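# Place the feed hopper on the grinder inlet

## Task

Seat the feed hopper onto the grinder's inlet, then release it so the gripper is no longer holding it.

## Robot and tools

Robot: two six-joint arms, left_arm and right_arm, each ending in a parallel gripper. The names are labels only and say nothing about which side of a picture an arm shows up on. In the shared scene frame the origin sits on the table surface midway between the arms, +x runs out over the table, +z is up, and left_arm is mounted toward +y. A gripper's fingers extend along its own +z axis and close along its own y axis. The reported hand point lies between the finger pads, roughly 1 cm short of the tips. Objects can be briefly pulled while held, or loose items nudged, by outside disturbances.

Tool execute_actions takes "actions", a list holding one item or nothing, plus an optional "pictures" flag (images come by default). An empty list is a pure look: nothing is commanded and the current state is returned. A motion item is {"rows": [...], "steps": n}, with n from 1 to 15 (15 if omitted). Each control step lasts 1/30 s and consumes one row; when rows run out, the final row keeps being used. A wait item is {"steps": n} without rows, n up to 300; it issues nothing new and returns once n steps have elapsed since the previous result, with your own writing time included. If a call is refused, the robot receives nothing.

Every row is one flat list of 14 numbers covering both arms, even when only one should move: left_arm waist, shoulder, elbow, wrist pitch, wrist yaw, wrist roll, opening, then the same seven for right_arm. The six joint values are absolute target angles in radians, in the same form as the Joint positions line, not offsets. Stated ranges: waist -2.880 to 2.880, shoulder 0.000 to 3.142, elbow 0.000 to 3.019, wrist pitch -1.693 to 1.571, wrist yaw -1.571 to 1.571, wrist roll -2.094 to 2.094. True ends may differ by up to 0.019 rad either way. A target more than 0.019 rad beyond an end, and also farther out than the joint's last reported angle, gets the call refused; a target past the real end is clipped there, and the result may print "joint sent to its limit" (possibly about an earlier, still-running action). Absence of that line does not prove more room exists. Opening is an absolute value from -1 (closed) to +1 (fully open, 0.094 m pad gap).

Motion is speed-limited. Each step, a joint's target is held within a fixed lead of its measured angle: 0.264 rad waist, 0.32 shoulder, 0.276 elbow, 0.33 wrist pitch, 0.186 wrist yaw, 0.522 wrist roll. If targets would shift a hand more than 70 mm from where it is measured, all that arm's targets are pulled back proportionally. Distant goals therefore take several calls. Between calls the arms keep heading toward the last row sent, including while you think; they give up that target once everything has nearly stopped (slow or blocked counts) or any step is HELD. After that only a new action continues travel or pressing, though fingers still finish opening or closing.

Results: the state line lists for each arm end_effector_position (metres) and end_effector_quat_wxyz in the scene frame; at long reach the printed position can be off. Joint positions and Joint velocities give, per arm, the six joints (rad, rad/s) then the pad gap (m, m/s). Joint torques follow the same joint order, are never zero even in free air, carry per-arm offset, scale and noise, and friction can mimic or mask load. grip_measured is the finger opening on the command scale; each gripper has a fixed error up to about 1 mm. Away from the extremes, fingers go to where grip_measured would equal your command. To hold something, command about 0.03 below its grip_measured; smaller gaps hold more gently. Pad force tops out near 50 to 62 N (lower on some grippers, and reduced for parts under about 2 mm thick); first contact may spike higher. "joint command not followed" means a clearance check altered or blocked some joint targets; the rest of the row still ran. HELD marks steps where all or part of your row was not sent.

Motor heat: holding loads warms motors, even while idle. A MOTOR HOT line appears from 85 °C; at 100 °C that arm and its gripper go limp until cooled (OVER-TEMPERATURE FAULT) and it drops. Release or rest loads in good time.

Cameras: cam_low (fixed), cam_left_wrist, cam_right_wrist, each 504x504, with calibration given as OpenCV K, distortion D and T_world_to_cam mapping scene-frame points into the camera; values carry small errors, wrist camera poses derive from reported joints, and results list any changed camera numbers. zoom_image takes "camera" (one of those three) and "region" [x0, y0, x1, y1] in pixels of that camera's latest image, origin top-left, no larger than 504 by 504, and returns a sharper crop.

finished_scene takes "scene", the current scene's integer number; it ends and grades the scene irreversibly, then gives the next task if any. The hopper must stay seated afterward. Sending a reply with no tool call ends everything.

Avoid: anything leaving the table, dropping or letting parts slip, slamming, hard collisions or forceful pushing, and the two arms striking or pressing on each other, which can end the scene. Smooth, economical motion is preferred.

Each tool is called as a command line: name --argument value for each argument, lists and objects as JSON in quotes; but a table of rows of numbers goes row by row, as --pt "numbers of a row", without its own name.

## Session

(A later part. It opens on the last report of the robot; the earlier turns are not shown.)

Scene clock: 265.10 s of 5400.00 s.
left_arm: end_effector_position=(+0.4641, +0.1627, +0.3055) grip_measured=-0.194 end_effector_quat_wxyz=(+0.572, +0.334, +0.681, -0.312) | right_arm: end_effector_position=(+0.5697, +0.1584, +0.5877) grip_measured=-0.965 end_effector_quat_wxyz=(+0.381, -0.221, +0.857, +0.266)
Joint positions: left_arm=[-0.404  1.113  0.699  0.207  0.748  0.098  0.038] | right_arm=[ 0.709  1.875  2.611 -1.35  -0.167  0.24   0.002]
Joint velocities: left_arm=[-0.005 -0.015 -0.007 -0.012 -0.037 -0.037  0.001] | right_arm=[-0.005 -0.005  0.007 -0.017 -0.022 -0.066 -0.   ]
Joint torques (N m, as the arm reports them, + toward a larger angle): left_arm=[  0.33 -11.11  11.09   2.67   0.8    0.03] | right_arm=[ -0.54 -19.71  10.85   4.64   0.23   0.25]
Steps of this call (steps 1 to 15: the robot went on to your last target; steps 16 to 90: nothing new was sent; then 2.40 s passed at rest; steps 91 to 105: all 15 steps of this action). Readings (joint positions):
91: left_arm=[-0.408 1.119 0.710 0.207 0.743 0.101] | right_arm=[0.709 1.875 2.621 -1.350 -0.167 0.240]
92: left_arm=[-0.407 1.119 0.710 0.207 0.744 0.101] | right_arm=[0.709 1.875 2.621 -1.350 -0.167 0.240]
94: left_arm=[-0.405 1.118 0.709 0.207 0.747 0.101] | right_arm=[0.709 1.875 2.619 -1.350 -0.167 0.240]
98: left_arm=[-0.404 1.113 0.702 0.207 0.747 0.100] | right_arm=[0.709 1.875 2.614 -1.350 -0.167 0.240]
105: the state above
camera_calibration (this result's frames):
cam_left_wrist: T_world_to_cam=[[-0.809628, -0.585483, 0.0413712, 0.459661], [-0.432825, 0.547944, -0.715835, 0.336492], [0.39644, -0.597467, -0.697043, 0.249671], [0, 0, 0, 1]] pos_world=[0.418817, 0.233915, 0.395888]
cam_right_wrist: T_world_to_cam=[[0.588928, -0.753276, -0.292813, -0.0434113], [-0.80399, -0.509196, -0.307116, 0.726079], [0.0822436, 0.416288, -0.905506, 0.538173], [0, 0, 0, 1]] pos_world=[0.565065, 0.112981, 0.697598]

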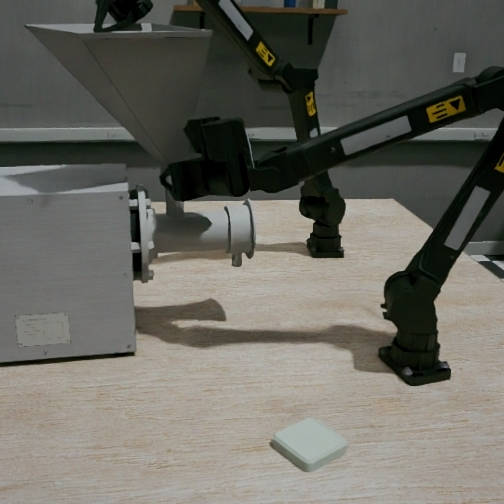

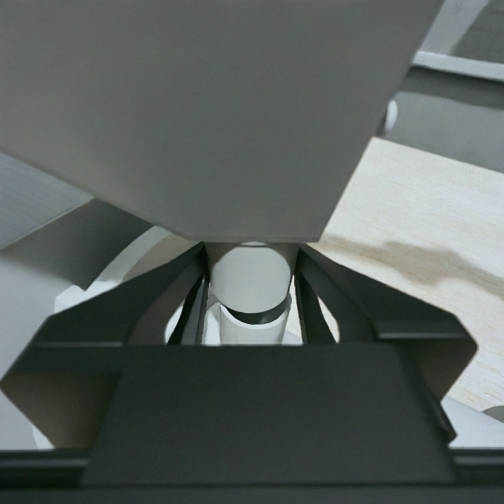

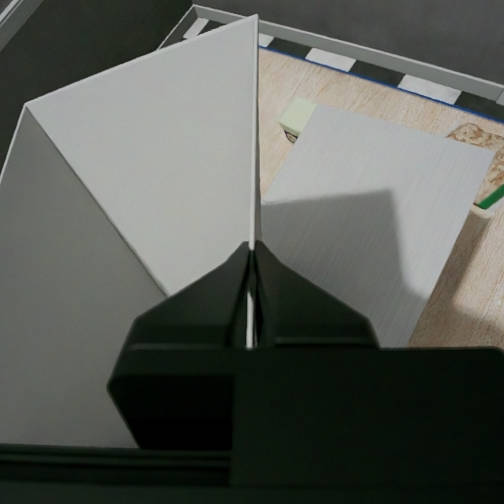

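execute_actions --actions '[{"rows":[[-0.408,1.04,0.71,0.24,0.76,0.12,-0.26,0.70,1.84,2.63,-1.3,-0.16,0.27,-1],[-0.408,1.04,0.705,0.24,0.76,0.13,-0.26,0.70,1.83,2.62,-1.3,-0.16,0.27,-1],[-0.408,1.04,0.70,0.24,0.76,0.14,-0.26,0.70,1.82,2.61,-1.3,-0.16,0.27,-1]],"steps":15}]'

zoom_image --camera "cam_left_wrist" --region '[190, 230, 320, 350]'

Scene clock: 267.73 s of 5400.00 s.
left_arm: end_effector_position=(+0.4596, +0.1635, +0.3013) grip_measured=-0.194 end_effector_quat_wxyz=(+0.570, +0.333, +0.683, -0.313) | right_arm: end_effector_position=(+0.5695, +0.1584, +0.5810) grip_measured=-0.965 end_effector_quat_wxyz=(+0.375, -0.221, +0.861, +0.263)
Joint positions: left_arm=[-0.404  1.104  0.684  0.207  0.748  0.098  0.038] | right_arm=[ 0.709  1.869  2.589 -1.35  -0.167  0.24   0.002]
Joint velocities: left_arm=[-0.005 -0.005 -0.002  0.012  0.125 -0.007 -0.   ] | right_arm=[-0.005 -0.005 -0.012  0.007  0.066 -0.095 -0.   ]
Joint torques (N m, as the arm reports them, + toward a larger angle): left_arm=[ -0.08 -10.86  11.08   2.73   0.75   0.52] | right_arm=[ -0.55 -22.37  10.22   4.62   0.2    0.27]
Steps of this call (steps 1 to 15: the robot went on to your last target; steps 16 to 64: nothing new was sent; steps 65 to 79: all 15 steps of this action). Readings (joint positions):
65: left_arm=[-0.404 1.112 0.699 0.207 0.748 0.098] | right_arm=[0.709 1.875 2.610 -1.350 -0.167 0.240]
66: left_arm=[-0.404 1.111 0.697 0.207 0.748 0.098] | right_arm=[0.709 1.874 2.607 -1.350 -0.167 0.240]
68: left_arm=[-0.404 1.107 0.691 0.207 0.748 0.099] | right_arm=[0.709 1.870 2.596 -1.350 -0.167 0.240]
72: left_arm=[-0.404 1.104 0.684 0.207 0.748 0.098] | right_arm=[0.709 1.869 2.590 -1.350 -0.167 0.240]
79: the state above
camera_calibration (this result's frames):
cam_left_wrist: T_world_to_cam=[[-0.809754, -0.584962, 0.0460135, 0.455265], [-0.436965, 0.548828, -0.712635, 0.331878], [0.391611, -0.597166, -0.700024, 0.252012], [0, 0, 0, 1]] pos_world=[0.414981, 0.234662, 0.391975]
cam_right_wrist: T_world_to_cam=[[0.585072, -0.756221, -0.292951, -0.042451], [-0.807894, -0.512, -0.291827, 0.717631], [0.070695, 0.407413, -0.910503, 0.542962], [0, 0, 0, 1]] pos_world=[0.566222, 0.114115, 0.691357]

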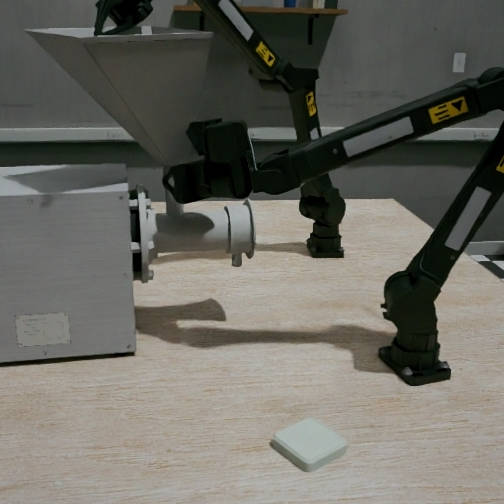

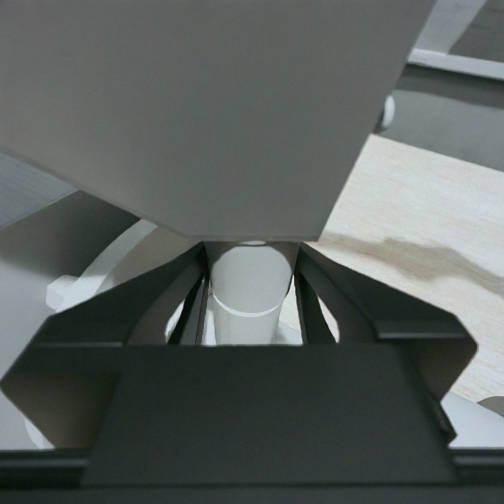

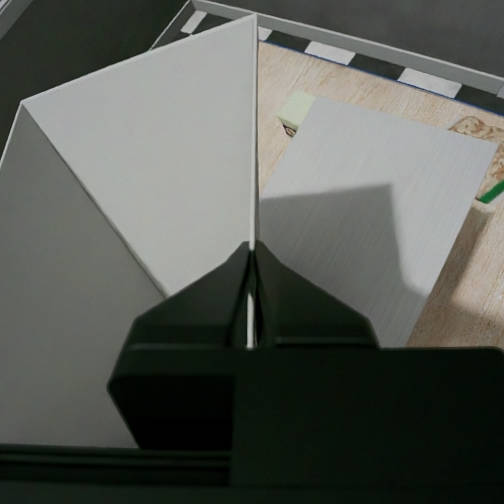

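Region (190, 230, 320, 350) of cam_left_wrist's 504x504 image, scaled by 3.877, with more detail than that image has; it fills the top 465 rows of this view, and the rest is white.

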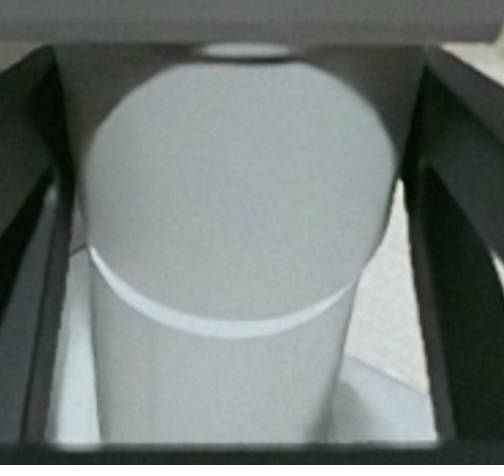

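execute_actions --actions '[]'

Scene clock: 272.73 s of 5400.00 s.
left_arm: end_effector_position=(+0.4596, +0.1635, +0.3013) grip_measured=-0.194 end_effector_quat_wxyz=(+0.570, +0.333, +0.683, -0.313) | right_arm: end_effector_position=(+0.5695, +0.1584, +0.5810) grip_measured=-0.965 end_effector_quat_wxyz=(+0.375, -0.221, +0.861, +0.263)
Joint positions: left_arm=[-0.404  1.104  0.684  0.207  0.748  0.098  0.038] | right_arm=[ 0.709  1.869  2.589 -1.35  -0.167  0.24   0.002]
Joint velocities: left_arm=[-0.024 -0.005 -0.002  0.007  0.066 -0.007  0.001] | right_arm=[-0.015 -0.005  0.012 -0.002 -0.066  0.007  0.001]
Joint torques (N m, as the arm reports them, + toward a larger angle): left_arm=[  0.   -10.92  11.08   2.7    0.75   0.53] | right_arm=[ -0.66 -22.61  10.21   4.62   0.2    0.26]
Steps of this call (steps 1 to 15: the robot went on to your last target; steps 16 to 90: nothing new was sent; then 2.00 s passed at rest). Readings (joint positions):
1: left_arm=[-0.404 1.104 0.684 0.207 0.748 0.098] | right_arm=[0.709 1.869 2.589 -1.350 -0.167 0.240]
2: left_arm=[-0.404 1.104 0.684 0.207 0.748 0.098] | right_arm=[0.709 1.869 2.589 -1.350 -0.167 0.240]
4: left_arm=[-0.404 1.104 0.684 0.207 0.748 0.098] | right_arm=[0.709 1.869 2.589 -1.350 -0.167 0.240]
8: left_arm=[-0.404 1.104 0.684 0.207 0.748 0.098] | right_arm=[0.709 1.869 2.589 -1.350 -0.167 0.240]
90: the state above
All arms were judged still, so your last target was given up. Only a new action makes them travel on or press farther. Fingers that are still opening or closing keep moving.
camera_calibration (this result's frames):
cam_left_wrist: T_world_to_cam=[[-0.809754, -0.584962, 0.0460135, 0.455265], [-0.436965, 0.548828, -0.712635, 0.331878], [0.391611, -0.597166, -0.700024, 0.252012], [0, 0, 0, 1]] pos_world=[0.414981, 0.234662, 0.391975]
cam_right_wrist: T_world_to_cam=[[0.585072, -0.756221, -0.292951, -0.042451], [-0.807894, -0.512, -0.291827, 0.717631], [0.070695, 0.407413, -0.910503, 0.542962], [0, 0, 0, 1]] pos_world=[0.566222, 0.114115, 0.691357]

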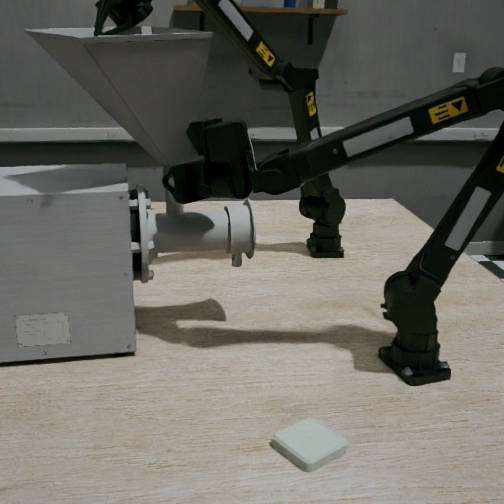

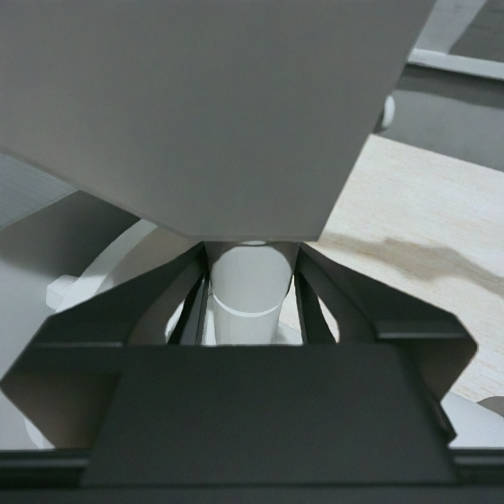

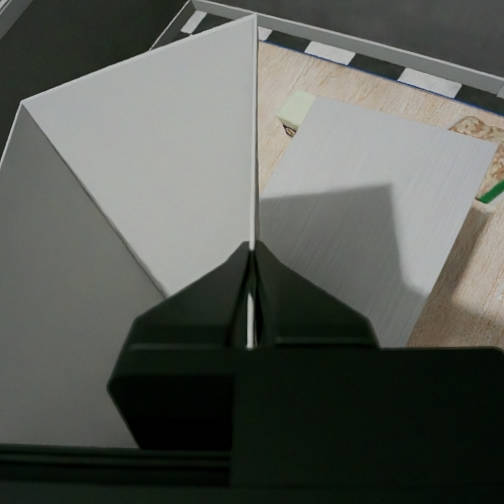

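execute_actions --actions '[{"rows":[[-0.394,1.045,0.695,0.24,0.76,0.14,-0.26,0.70,1.80,2.58,-1.3,-0.16,0.27,-1]],"steps":15}]'

zoom_image --camera "cam_left_wrist" --region '[190,230,320,350]'

Scene clock: 277.30 s of 5400.00 s.
left_arm: end_effector_position=(+0.4575, +0.1635, +0.3011) grip_measured=-0.194 end_effector_quat_wxyz=(+0.569, +0.336, +0.681, -0.314) | right_arm: end_effector_position=(+0.5667, +0.1551, +0.5807) grip_measured=-0.965 end_effector_quat_wxyz=(+0.374, -0.218, +0.863, +0.261)
Joint positions: left_arm=[-0.402  1.1    0.681  0.207  0.756  0.102  0.038] | right_arm=[ 0.709  1.852  2.564 -1.346 -0.161  0.245  0.002]
Joint velocities: left_arm=[ 0.005 -0.005  0.002 -0.017 -0.007 -0.037 -0.   ] | right_arm=[ 0.005 -0.005  0.007  0.007 -0.007  0.007  0.   ]
Joint torques (N m, as the arm reports them, + toward a larger angle): left_arm=[  1.   -10.1   11.     2.71   0.36   0.49] | right_arm=[ -0.64 -22.63   9.87   4.4   -0.05   0.21]
Steps of this call (steps 1 to 90: nothing new was sent; then 1.07 s passed at rest; steps 91 to 105: all 15 steps of this action). Readings (joint positions):
91: left_arm=[-0.403 1.104 0.684 0.207 0.749 0.098] | right_arm=[0.709 1.867 2.584 -1.349 -0.166 0.240]
92: left_arm=[-0.402 1.104 0.684 0.207 0.751 0.098] | right_arm=[0.709 1.861 2.577 -1.347 -0.164 0.241]
94: left_arm=[-0.402 1.102 0.682 0.207 0.756 0.101] | right_arm=[0.709 1.854 2.567 -1.347 -0.161 0.243]
98: left_arm=[-0.402 1.100 0.681 0.207 0.756 0.102] | right_arm=[0.709 1.852 2.564 -1.346 -0.161 0.245]
105: the state above
camera_calibration (this result's frames):
cam_left_wrist: T_world_to_cam=[[-0.814159, -0.57904, 0.0431064, 0.455447], [-0.43074, 0.552521, -0.713571, 0.327702], [0.389369, -0.599528, -0.699256, 0.253846], [0, 0, 0, 1]] pos_world=[0.41312, 0.234847, 0.391709]
cam_right_wrist: T_world_to_cam=[[0.5782, -0.761284, -0.29348, -0.0384725], [-0.812878, -0.506604, -0.287369, 0.71302], [0.0700915, 0.404721, -0.91175, 0.545739], [0, 0, 0, 1]] pos_world=[0.563592, 0.111059, 0.691187]

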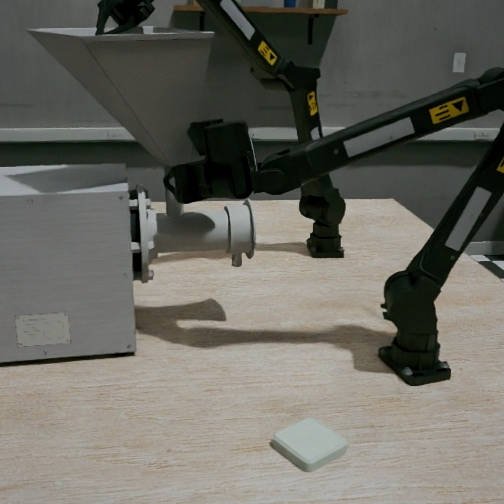

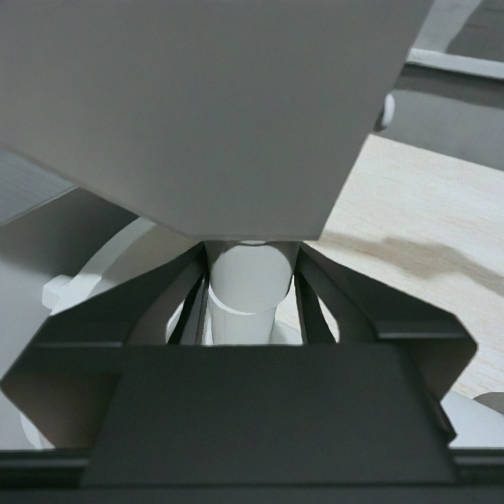

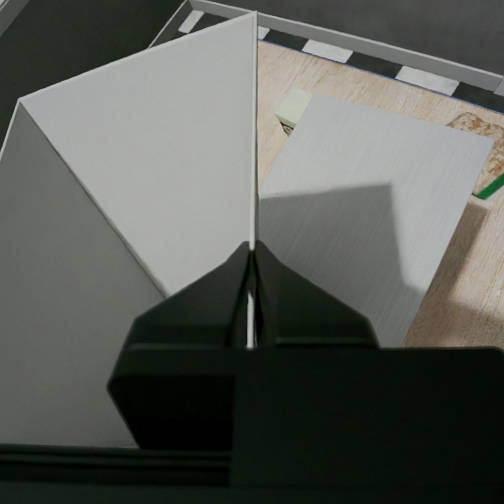

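Region (190, 230, 320, 350) of cam_left_wrist's 504x504 image, scaled by 3.877, with more detail than that image has; it fills the top 465 rows of this view, and the rest is white.

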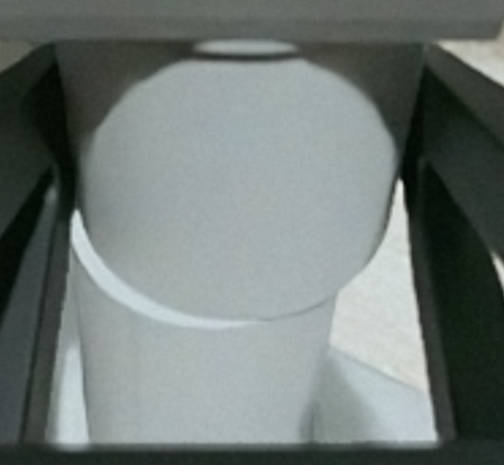

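execute_actions --actions '[{"rows":[[-0.39,1.065,0.715,0.24,0.74,0.14,-0.26,0.70,1.805,2.595,-1.3,-0.16,0.27,-1]],"steps":15}]'

zoom_image --camera "cam_left_wrist" --region '[190,230,320,350]'

Scene clock: 280.03 s of 5400.00 s.
left_arm: end_effector_position=(+0.4587, +0.1644, +0.3009) grip_measured=-0.194 end_effector_quat_wxyz=(+0.571, +0.335, +0.682, -0.311) | right_arm: end_effector_position=(+0.5670, +0.1553, +0.5812) grip_measured=-0.965 end_effector_quat_wxyz=(+0.375, -0.218, +0.863, +0.261)
Joint positions: left_arm=[-0.402  1.1    0.681  0.207  0.747  0.104  0.038] | right_arm=[ 0.709  1.852  2.564 -1.343 -0.161  0.245  0.002]
Joint velocities: left_arm=[ 0.005 -0.005  0.002 -0.017  0.007 -0.022 -0.001] | right_arm=[-0.015 -0.005 -0.017 -0.007 -0.022 -0.037  0.001]
Joint torques (N m, as the arm reports them, + toward a larger angle): left_arm=[ 1.31 -8.39 12.58  2.7  -0.18  0.45] | right_arm=[ -0.67 -22.22  11.15   4.29  -0.05   0.21]
Steps of this call (steps 1 to 15: the robot went on to your last target; steps 16 to 67: nothing new was sent; steps 68 to 82: all 15 steps of this action). Readings (joint positions):
68: left_arm=[-0.402 1.100 0.681 0.207 0.753 0.102] | right_arm=[0.709 1.852 2.564 -1.345 -0.161 0.245]
69: left_arm=[-0.402 1.100 0.681 0.207 0.750 0.103] | right_arm=[0.709 1.852 2.564 -1.345 -0.161 0.245]
71: left_arm=[-0.402 1.100 0.681 0.207 0.748 0.104] | right_arm=[0.709 1.852 2.564 -1.343 -0.161 0.245]
75: left_arm=[-0.402 1.100 0.681 0.207 0.747 0.104] | right_arm=[0.709 1.852 2.564 -1.343 -0.161 0.245]
82: the state above
camera_calibration (this result's frames):
cam_left_wrist: T_world_to_cam=[[-0.809196, -0.586188, 0.0398124, 0.456901], [-0.434147, 0.550905, -0.712755, 0.329153], [0.395876, -0.594044, -0.700282, 0.250175], [0, 0, 0, 1]] pos_world=[0.413585, 0.235113, 0.391608]
cam_right_wrist: T_world_to_cam=[[0.578732, -0.760874, -0.293497, -0.0386937], [-0.812356, -0.5062, -0.28955, 0.714372], [0.0717428, 0.405996, -0.911055, 0.54451], [0, 0, 0, 1]] pos_world=[0.563653, 0.111106, 0.691569]

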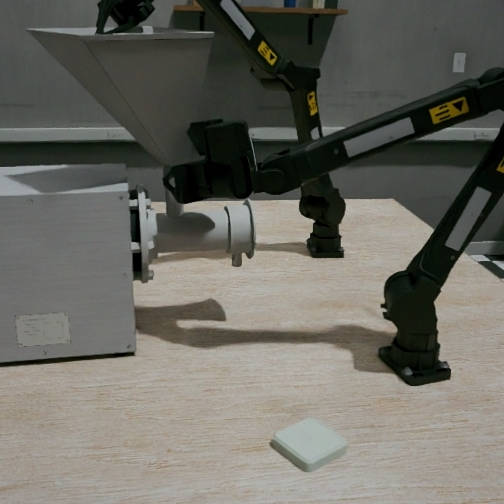

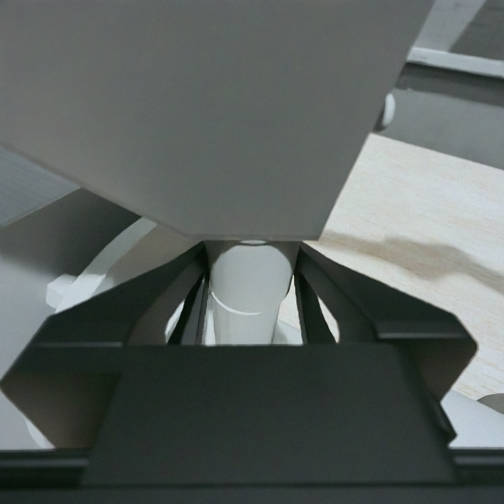

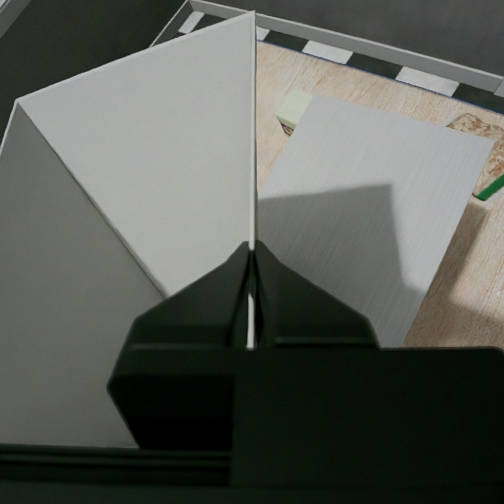

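Region (190, 230, 320, 350) of cam_left_wrist's 504x504 image, scaled by 3.877, with more detail than that image has; it fills the top 465 rows of this view, and the rest is white.

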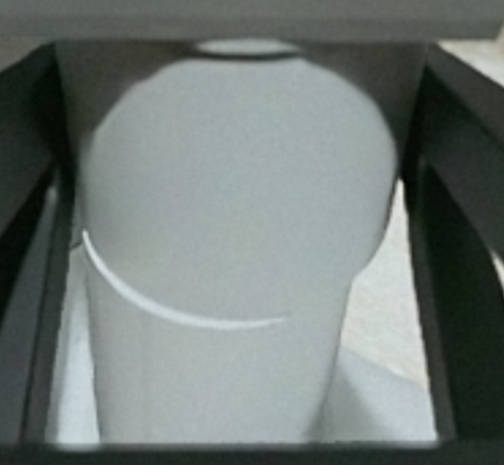

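Yaw is a fine control. More of it.

execute_actions --actions '[{"rows":[[-0.38,1.065,0.715,0.24,0.728,0.14,-0.26,0.70,1.805,2.595,-1.3,-0.16,0.27,-1]],"steps":15}]'

zoom_image --camera "cam_left_wrist" --region '[190,230,320,350]'

Scene clock: 282.27 s of 5400.00 s.
left_arm: end_effector_position=(+0.4598, +0.1652, +0.3007) grip_measured=-0.194 end_effector_quat_wxyz=(+0.573, +0.334, +0.683, -0.307) | right_arm: end_effector_position=(+0.5672, +0.1555, +0.5815) grip_measured=-0.965 end_effector_quat_wxyz=(+0.376, -0.218, +0.862, +0.262)
Joint positions: left_arm=[-0.402  1.1    0.681  0.207  0.739  0.108  0.038] | right_arm=[ 0.709  1.852  2.564 -1.341 -0.161  0.245  0.002]
Joint velocities: left_arm=[-0.015  0.005 -0.002 -0.007  0.051 -0.037 -0.001] | right_arm=[ 0.005 -0.015 -0.007 -0.007 -0.066  0.007 -0.   ]
Joint torques (N m, as the arm reports them, + toward a larger angle): left_arm=[ 2.17 -8.37 12.56  2.71 -0.37  0.41] | right_arm=[ -0.63 -22.2   11.15   4.21  -0.05   0.21]
Steps of this call (steps 1 to 15: the robot went on to your last target; steps 16 to 52: nothing new was sent; steps 53 to 67: all 15 steps of this action). Readings (joint positions):
53: left_arm=[-0.402 1.100 0.681 0.207 0.744 0.104] | right_arm=[0.709 1.852 2.564 -1.343 -0.161 0.245]
54: left_arm=[-0.402 1.100 0.681 0.207 0.741 0.106] | right_arm=[0.709 1.852 2.564 -1.342 -0.161 0.245]
56: left_arm=[-0.402 1.100 0.681 0.207 0.739 0.108] | right_arm=[0.709 1.852 2.564 -1.341 -0.161 0.245]
60: left_arm=[-0.402 1.100 0.681 0.207 0.739 0.108] | right_arm=[0.709 1.852 2.564 -1.341 -0.161 0.245]
67: the state above
camera_calibration (this result's frames):
cam_left_wrist: T_world_to_cam=[[-0.80506, -0.592172, 0.0348027, 0.458863], [-0.435714, 0.550502, -0.71211, 0.329628], [0.402533, -0.588455, -0.701205, 0.246384], [0, 0, 0, 1]] pos_world=[0.413858, 0.235251, 0.391528]
cam_right_wrist: T_world_to_cam=[[0.579175, -0.760532, -0.293509, -0.0388789], [-0.811917, -0.505862, -0.291366, 0.715497], [0.0731179, 0.407057, -0.910471, 0.543484], [0, 0, 0, 1]] pos_world=[0.563704, 0.111145, 0.691887]

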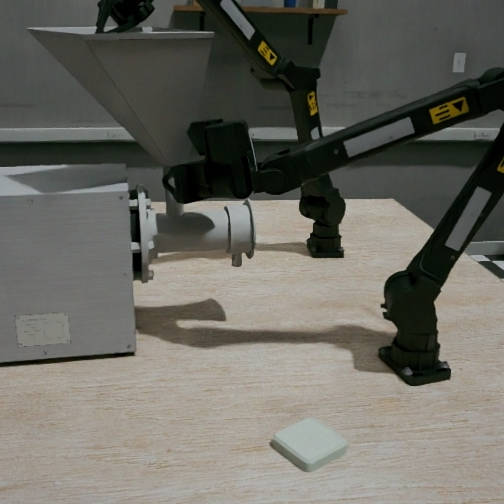

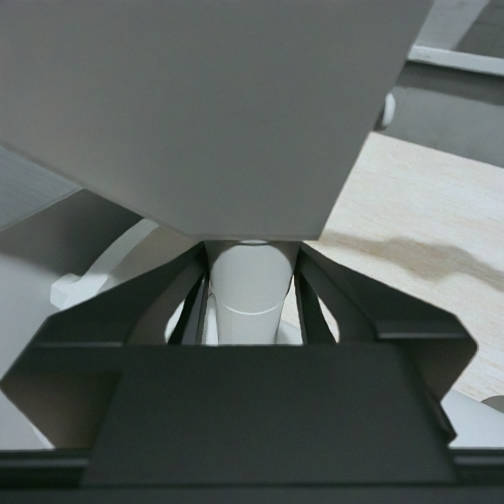

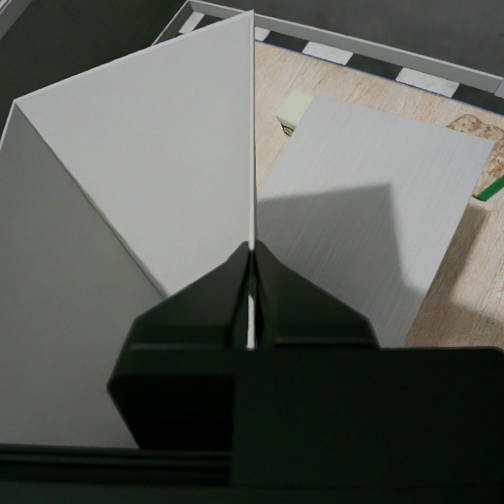

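Region (190, 230, 320, 350) of cam_left_wrist's 504x504 image, scaled by 3.877, with more detail than that image has; it fills the top 465 rows of this view, and the rest is white.

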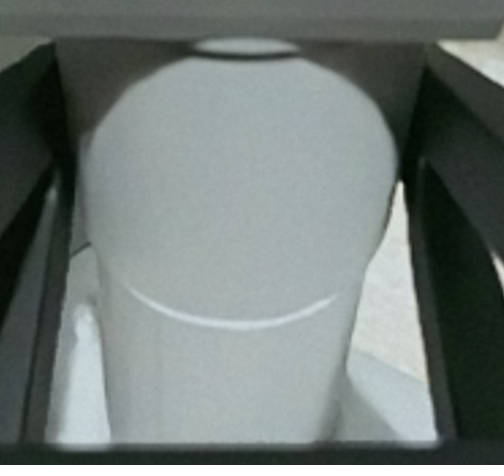

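execute_actions --actions '[{"rows":[[-0.368,1.06,0.715,0.24,0.735,0.14,-0.26,0.70,1.805,2.595,-1.3,-0.16,0.27,-1]],"steps":15}]'

zoom_image --camera "cam_left_wrist" --region '[190,230,320,350]'

Scene clock: 284.00 s of 5400.00 s.
left_arm: end_effector_position=(+0.4606, +0.1674, +0.3008) grip_measured=-0.194 end_effector_quat_wxyz=(+0.574, +0.335, +0.682, -0.304) | right_arm: end_effector_position=(+0.5673, +0.1556, +0.5818) grip_measured=-0.965 end_effector_quat_wxyz=(+0.376, -0.218, +0.862, +0.262)
Joint positions: left_arm=[-0.396  1.1    0.681  0.207  0.743  0.114  0.038] | right_arm=[ 0.709  1.852  2.564 -1.34  -0.161  0.245  0.002]
Joint velocities: left_arm=[-0.005 -0.005 -0.002  0.002  0.022 -0.037  0.   ] | right_arm=[ 0.005  0.005  0.007  0.012 -0.022 -0.095 -0.   ]
Joint torques (N m, as the arm reports them, + toward a larger angle): left_arm=[ 2.69 -8.77 12.57  2.7  -0.19  0.32] | right_arm=[ -0.66 -22.18  11.15   4.13  -0.05   0.21]
Steps of this call (steps 1 to 15: the robot went on to your last target; steps 16 to 37: nothing new was sent; steps 38 to 52: all 15 steps of this action). Readings (joint positions):
38: left_arm=[-0.402 1.100 0.681 0.207 0.740 0.108] | right_arm=[0.709 1.852 2.564 -1.341 -0.161 0.245]
39: left_arm=[-0.401 1.100 0.681 0.207 0.741 0.108] | right_arm=[0.709 1.852 2.564 -1.341 -0.161 0.245]
41: left_arm=[-0.398 1.100 0.681 0.207 0.742 0.111] | right_arm=[0.709 1.852 2.564 -1.341 -0.161 0.245]
45: left_arm=[-0.397 1.100 0.681 0.207 0.743 0.114] | right_arm=[0.709 1.852 2.564 -1.340 -0.161 0.245]
52: the state above
camera_calibration (this result's frames):
cam_left_wrist: T_world_to_cam=[[-0.804235, -0.593625, 0.0285579, 0.462546], [-0.432822, 0.552098, -0.712639, 0.327346], [0.407273, -0.585489, -0.70095, 0.244699], [0, 0, 0, 1]] pos_world=[0.414019, 0.23712, 0.391592]
cam_right_wrist: T_world_to_cam=[[0.579441, -0.760326, -0.293516, -0.0389904], [-0.811653, -0.505658, -0.292455, 0.716171], [0.0739425, 0.407694, -0.91012, 0.542868], [0, 0, 0, 1]] pos_world=[0.563734, 0.111168, 0.692078]

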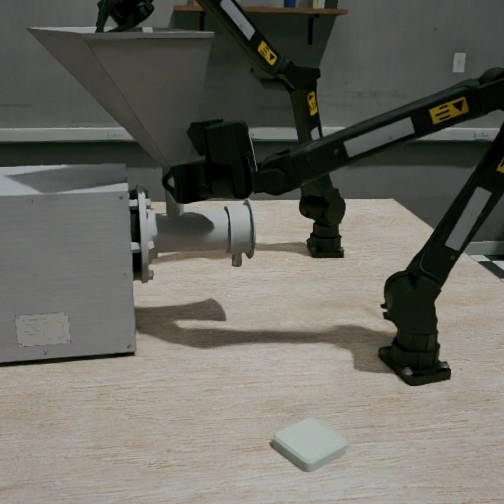

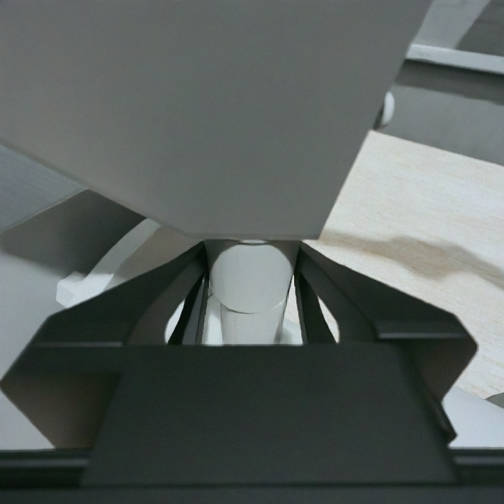

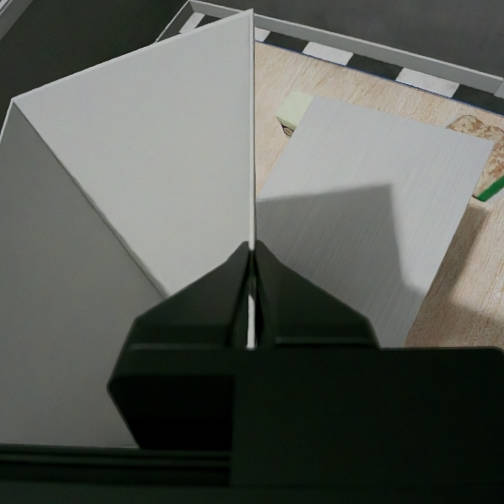

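Region (190, 230, 320, 350) of cam_left_wrist's 504x504 image, scaled by 3.877, with more detail than that image has; it fills the top 465 rows of this view, and the rest is white.

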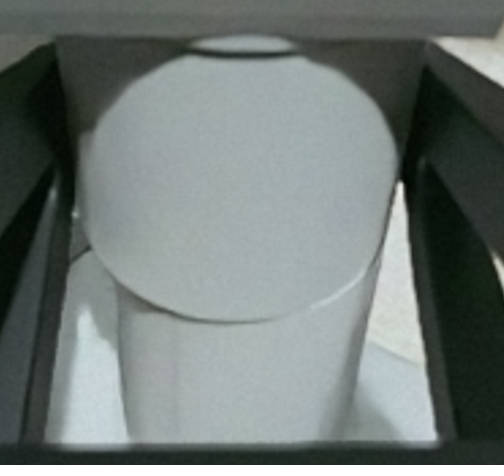

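execute_actions --actions '[{"rows":[[-0.375,1.06,0.715,0.24,0.754,0.14,-0.26,0.70,1.805,2.595,-1.3,-0.16,0.27,-1],[-0.375,1.06,0.715,0.24,0.754,0.14,-0.26,0.70,1.805,2.595,-1.3,-0.16,0.27,-1],[-0.375,1.06,0.715,0.24,0.754,0.14,-0.26,0.70,1.805,2.595,-1.3,-0.16,0.27,-1],[-0.375,1.06,0.715,0.24,0.754,0.14,-0.26,0.70,1.805,2.595,-1.3,-0.16,0.27,-1],[-0.375,1.08,0.69,0.24,0.754,0.14,-0.26,0.70,1.805,2.565,-1.3,-0.16,0.27,-1]],"steps":15}]'

zoom_image --camera "cam_left_wrist" --region '[190,230,320,350]'

Scene clock: 287.00 s of 5400.00 s.
left_arm: end_effector_position=(+0.4592, +0.1670, +0.3004) grip_measured=-0.194 end_effector_quat_wxyz=(+0.572, +0.337, +0.681, -0.308) | right_arm: end_effector_position=(+0.5682, +0.1562, +0.5799) grip_measured=-0.965 end_effector_quat_wxyz=(+0.376, -0.217, +0.862, +0.262)
Joint positions: left_arm=[-0.395  1.1    0.68   0.207  0.754  0.112  0.038] | right_arm=[ 0.709  1.85   2.556 -1.335 -0.161  0.245  0.002]
Joint velocities: left_arm=[ 0.005 -0.005 -0.007 -0.012 -0.037 -0.081 -0.001] | right_arm=[ 0.005 -0.005 -0.017  0.002 -0.007  0.051 -0.001]
Joint torques (N m, as the arm reports them, + toward a larger angle): left_arm=[ 2.   -7.05 10.65  2.71  0.2   0.35] | right_arm=[ -0.67 -22.1    9.31   3.85  -0.06   0.21]
Steps of this call (steps 1 to 15: the robot went on to your last target; steps 16 to 75: nothing new was sent; steps 76 to 90: all 15 steps of this action). Readings (joint positions):
76: left_arm=[-0.396 1.100 0.681 0.207 0.748 0.114] | right_arm=[0.709 1.852 2.564 -1.340 -0.161 0.245]
77: left_arm=[-0.396 1.100 0.681 0.207 0.751 0.114] | right_arm=[0.709 1.852 2.564 -1.340 -0.161 0.245]
79: left_arm=[-0.395 1.100 0.681 0.207 0.752 0.114] | right_arm=[0.709 1.852 2.564 -1.340 -0.161 0.245]
83: left_arm=[-0.395 1.100 0.680 0.207 0.754 0.113] | right_arm=[0.709 1.850 2.556 -1.335 -0.161 0.245]
90: the state above
camera_calibration (this result's frames):
cam_left_wrist: T_world_to_cam=[[-0.809398, -0.586314, 0.0333118, 0.460874], [-0.430309, 0.553523, -0.713055, 0.32546], [0.399635, -0.59148, -0.700317, 0.249092], [0, 0, 0, 1]] pos_world=[0.413533, 0.237401, 0.391161]
cam_right_wrist: T_world_to_cam=[[0.579027, -0.760532, -0.293802, -0.0390892], [-0.81201, -0.505555, -0.291641, 0.716403], [0.0732696, 0.407438, -0.910289, 0.541376], [0, 0, 0, 1]] pos_world=[0.564693, 0.111875, 0.690257]

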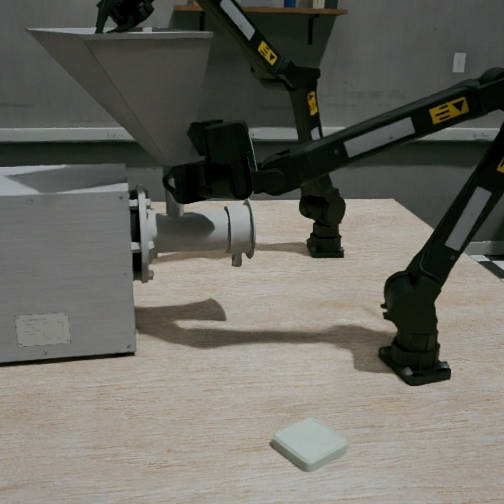

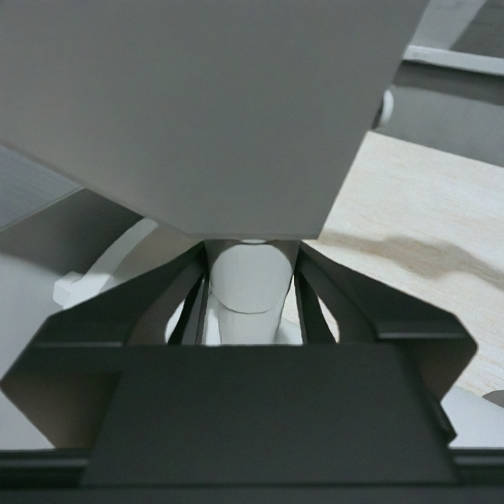

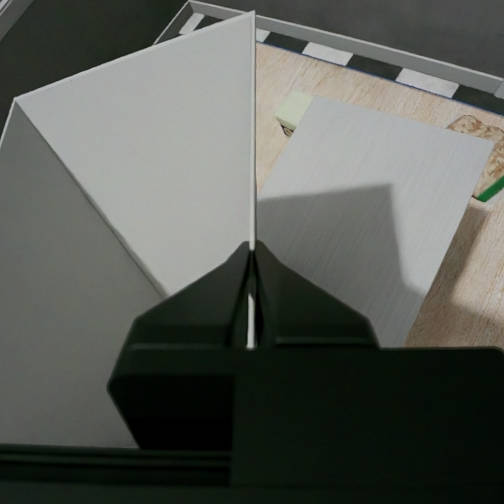

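Region (190, 230, 320, 350) of cam_left_wrist's 504x504 image, scaled by 3.877, with more detail than that image has; it fills the top 465 rows of this view, and the rest is white.

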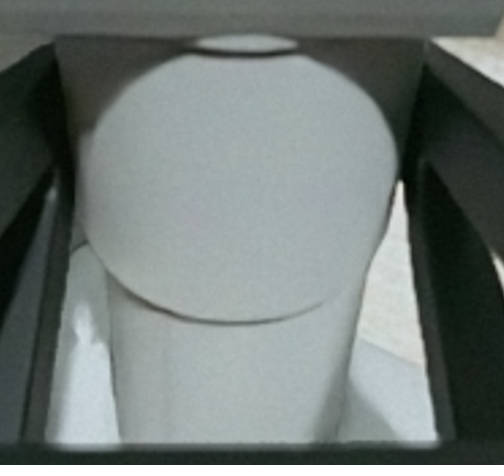

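Centred. Lower.

execute_actions --actions '[{"rows":[[-0.375,1.095,0.675,0.24,0.754,0.14,-0.26,0.70,1.80,2.53,-1.3,-0.16,0.27,-1]],"steps":15}]'

zoom_image --camera "cam_left_wrist" --region '[190,230,320,350]'

Scene clock: 289.67 s of 5400.00 s.
left_arm: end_effector_position=(+0.4575, +0.1675, +0.2853) grip_measured=-0.194 end_effector_quat_wxyz=(+0.562, +0.337, +0.689, -0.309) | right_arm: end_effector_position=(+0.5689, +0.1566, +0.5648) grip_measured=-0.965 end_effector_quat_wxyz=(+0.364, -0.217, +0.869, +0.256)
Joint positions: left_arm=[-0.394  1.113  0.662  0.207  0.755  0.12   0.038] | right_arm=[ 0.709  1.839  2.506 -1.326 -0.16   0.246  0.002]
Joint velocities: left_arm=[-0.005  0.005 -0.002 -0.002  0.037 -0.022 -0.   ] | right_arm=[-0.015 -0.005  0.002 -0.007 -0.007 -0.066  0.   ]
Joint torques (N m, as the arm reports them, + toward a larger angle): left_arm=[ 2.03 -6.95 10.79  2.69  0.12  0.24] | right_arm=[ -0.77 -21.52  10.74   3.52  -0.08   0.19]
Steps of this call (steps 1 to 15: the robot went on to your last target; steps 16 to 65: nothing new was sent; steps 66 to 80: all 15 steps of this action). Readings (joint positions):
66: left_arm=[-0.395 1.100 0.679 0.207 0.754 0.112] | right_arm=[0.709 1.849 2.550 -1.331 -0.161 0.245]
67: left_arm=[-0.394 1.100 0.677 0.207 0.754 0.112] | right_arm=[0.709 1.844 2.540 -1.326 -0.160 0.246]
69: left_arm=[-0.394 1.102 0.670 0.207 0.755 0.115] | right_arm=[0.709 1.839 2.524 -1.326 -0.160 0.246]
73: left_arm=[-0.394 1.112 0.663 0.207 0.755 0.119] | right_arm=[0.709 1.839 2.508 -1.326 -0.160 0.246]
80: the state above
camera_calibration (this result's frames):
cam_left_wrist: T_world_to_cam=[[-0.80971, -0.585006, 0.0462384, 0.456524], [-0.445555, 0.561587, -0.697209, 0.31482], [0.381905, -0.585139, -0.715375, 0.250838], [0, 0, 0, 1]] pos_world=[0.414125, 0.237045, 0.37783]
cam_right_wrist: T_world_to_cam=[[0.571487, -0.766399, -0.293318, -0.0387074], [-0.818955, -0.509962, -0.263157, 0.701328], [0.0521018, 0.390605, -0.919083, 0.547074], [0, 0, 0, 1]] pos_world=[0.567973, 0.114295, 0.676012]

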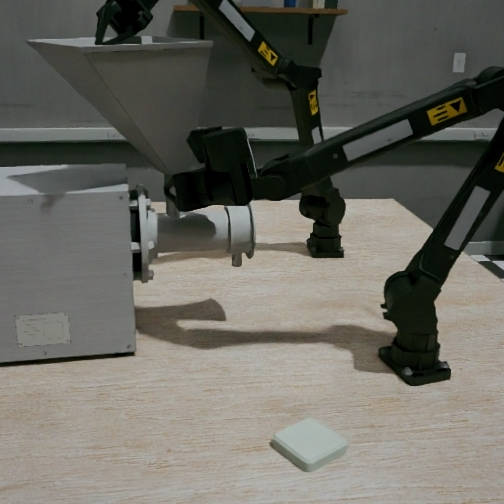

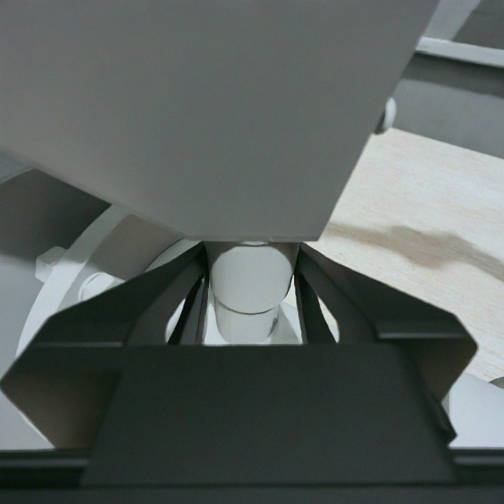

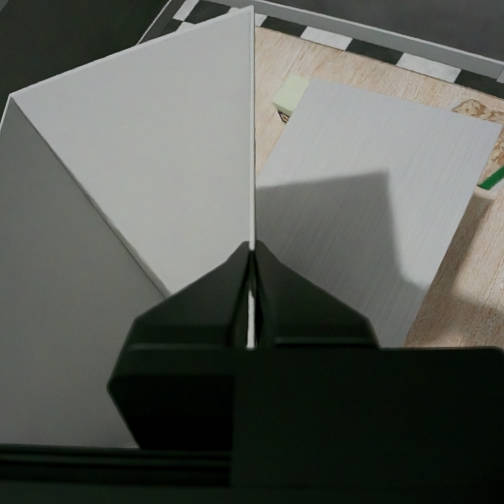

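Region (190, 230, 320, 350) of cam_left_wrist's 504x504 image, scaled by 3.877, with more detail than that image has; it fills the top 465 rows of this view, and the rest is white.

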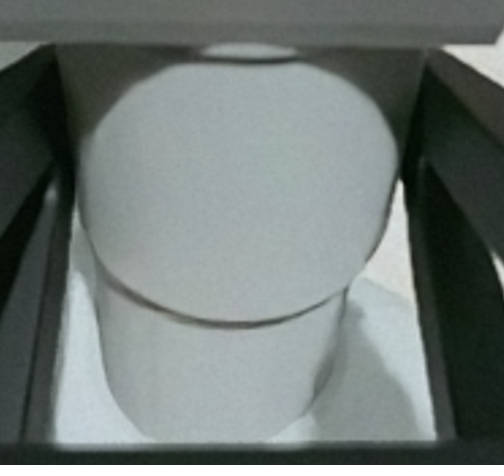

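It's on. Continue down.

execute_actions --actions '[{"rows":[[-0.378,1.12,0.66,0.27,0.754,0.15,-0.26,0.70,1.78,2.46,-1.3,-0.16,0.27,-1]],"steps":15}]'

Scene clock: 291.40 s of 5400.00 s.
left_arm: end_effector_position=(+0.4578, +0.1671, +0.2692) grip_measured=-0.194 end_effector_quat_wxyz=(+0.556, +0.342, +0.693, -0.307) | right_arm: end_effector_position=(+0.5693, +0.1544, +0.5479) grip_measured=-0.965 end_effector_quat_wxyz=(+0.350, -0.216, +0.877, +0.249)
Joint positions: left_arm=[-0.394  1.137  0.645  0.223  0.758  0.14   0.038] | right_arm=[ 0.707  1.821  2.445 -1.316 -0.159  0.246  0.002]
Joint velocities: left_arm=[-0.005 -0.005  0.002  0.027  0.007  0.022 -0.   ] | right_arm=[-0.005 -0.005  0.002 -0.007 -0.066  0.037 -0.   ]
Joint torques (N m, as the arm reports them, + toward a larger angle): left_arm=[ 1.72 -7.01 10.72  3.17  0.02  0.12] | right_arm=[ -0.45 -21.62  10.21   2.85  -0.14   0.21]
Steps of this call (steps 1 to 15: the robot went on to your last target; steps 16 to 37: nothing new was sent; steps 38 to 52: all 15 steps of this action). Readings (joint positions):
38: left_arm=[-0.394 1.115 0.660 0.209 0.755 0.121] | right_arm=[0.709 1.837 2.495 -1.321 -0.160 0.246]
39: left_arm=[-0.394 1.118 0.657 0.215 0.756 0.124] | right_arm=[0.709 1.829 2.480 -1.316 -0.160 0.246]
41: left_arm=[-0.394 1.127 0.650 0.222 0.758 0.133] | right_arm=[0.709 1.822 2.459 -1.316 -0.160 0.246]
45: left_arm=[-0.394 1.137 0.645 0.223 0.758 0.140] | right_arm=[0.708 1.821 2.445 -1.316 -0.159 0.246]
52: the state above
camera_calibration (this result's frames):
cam_left_wrist: T_world_to_cam=[[-0.812983, -0.580617, 0.0440725, 0.458626], [-0.447631, 0.574777, -0.685024, 0.299381], [0.372405, -0.576641, -0.727186, 0.24505], [0, 0, 0, 1]] pos_world=[0.41561, 0.235515, 0.363067]
cam_right_wrist: T_world_to_cam=[[0.561085, -0.774576, -0.291918, -0.0391917], [-0.82724, -0.512228, -0.230862, 0.683417], [0.0292916, 0.37102, -0.928163, 0.553356], [0, 0, 0, 1]] pos_world=[0.571131, 0.114402, 0.659939]

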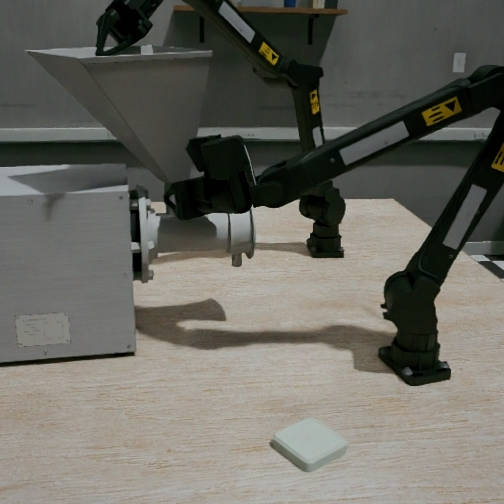

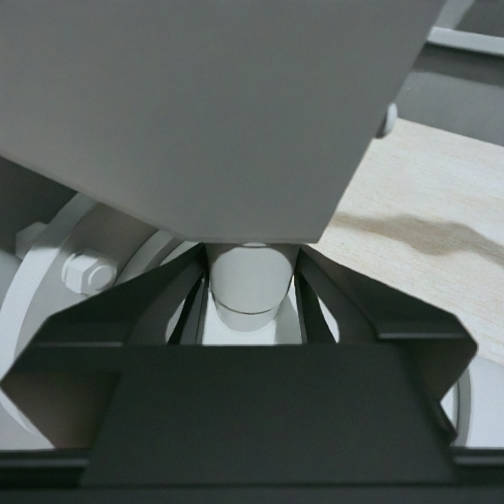

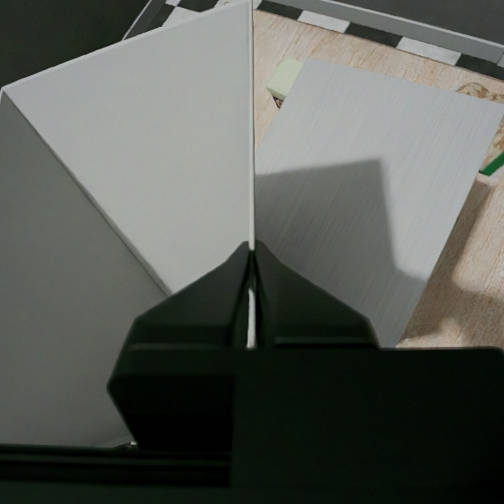

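execute_actions --actions '[{"rows":[[-0.378,1.145,0.645,0.30,0.754,0.16,-0.26,0.70,1.76,2.39,-1.3,-0.16,0.27,-1]],"steps":15}]'

Scene clock: 293.33 s of 5400.00 s.
left_arm: end_effector_position=(+0.4577, +0.1668, +0.2568) grip_measured=-0.194 end_effector_quat_wxyz=(+0.555, +0.347, +0.692, -0.304) | right_arm: end_effector_position=(+0.5683, +0.1500, +0.5350) grip_measured=-0.965 end_effector_quat_wxyz=(+0.341, -0.215, +0.882, +0.244)
Joint positions: left_arm=[-0.394  1.158  0.628  0.252  0.76   0.158  0.038] | right_arm=[ 0.703  1.799  2.384 -1.303 -0.159  0.246  0.002]
Joint velocities: left_arm=[-0.005 -0.005 -0.002 -0.002 -0.037 -0.007 -0.002] | right_arm=[-0.005  0.005 -0.012  0.002 -0.037  0.007 -0.001]
Joint torques (N m, as the arm reports them, + toward a larger angle): left_arm=[ 1.69 -6.92 10.75  3.19 -0.09  0.04] | right_arm=[ -0.2  -21.13   9.56   2.12  -0.17   0.19]
Steps of this call (steps 1 to 15: the robot went on to your last target; steps 16 to 43: nothing new was sent; steps 44 to 58: all 15 steps of this action). Readings (joint positions):
44: left_arm=[-0.394 1.139 0.643 0.228 0.758 0.141] | right_arm=[0.707 1.819 2.434 -1.310 -0.159 0.246]
45: left_arm=[-0.394 1.142 0.639 0.237 0.758 0.142] | right_arm=[0.706 1.810 2.417 -1.303 -0.159 0.246]
47: left_arm=[-0.394 1.152 0.632 0.248 0.760 0.153] | right_arm=[0.705 1.799 2.395 -1.303 -0.159 0.246]
51: left_arm=[-0.394 1.158 0.628 0.252 0.760 0.158] | right_arm=[0.703 1.799 2.384 -1.303 -0.159 0.246]
58: the state above
camera_calibration (this result's frames):
cam_left_wrist: T_world_to_cam=[[-0.816498, -0.576387, 0.0332953, 0.462601], [-0.440665, 0.584901, -0.680959, 0.285057], [0.373022, -0.570674, -0.731564, 0.235745], [0, 0, 0, 1]] pos_world=[0.415389, 0.234441, 0.351172]
cam_right_wrist: T_world_to_cam=[[0.551985, -0.781451, -0.290941, -0.040142], [-0.833753, -0.511792, -0.207185, 0.668339], [0.0130037, 0.356935, -0.934039, 0.55756], [0, 0, 0, 1]] pos_world=[0.572137, 0.111669, 0.647573]

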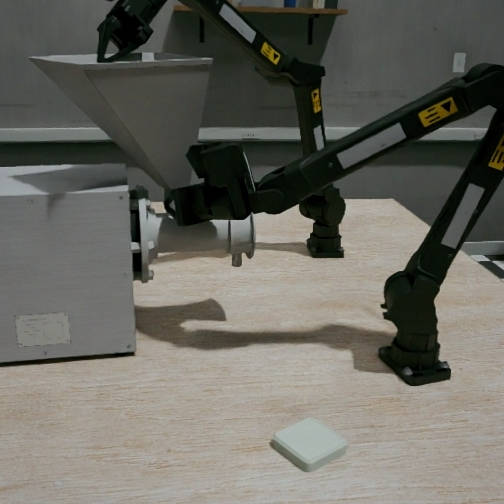

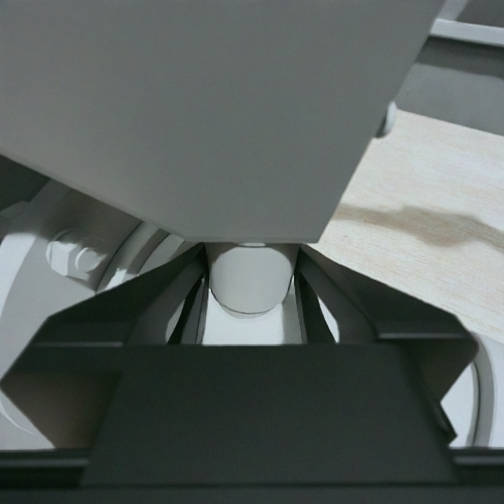

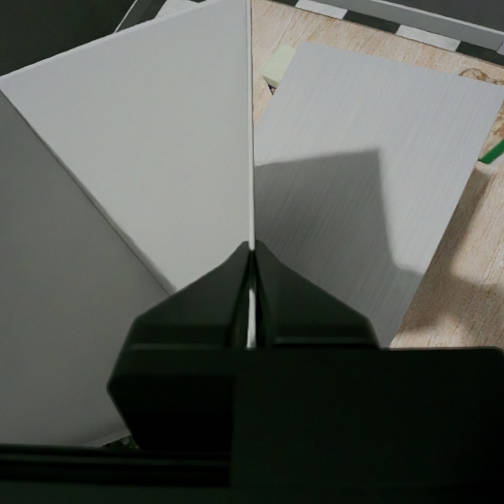

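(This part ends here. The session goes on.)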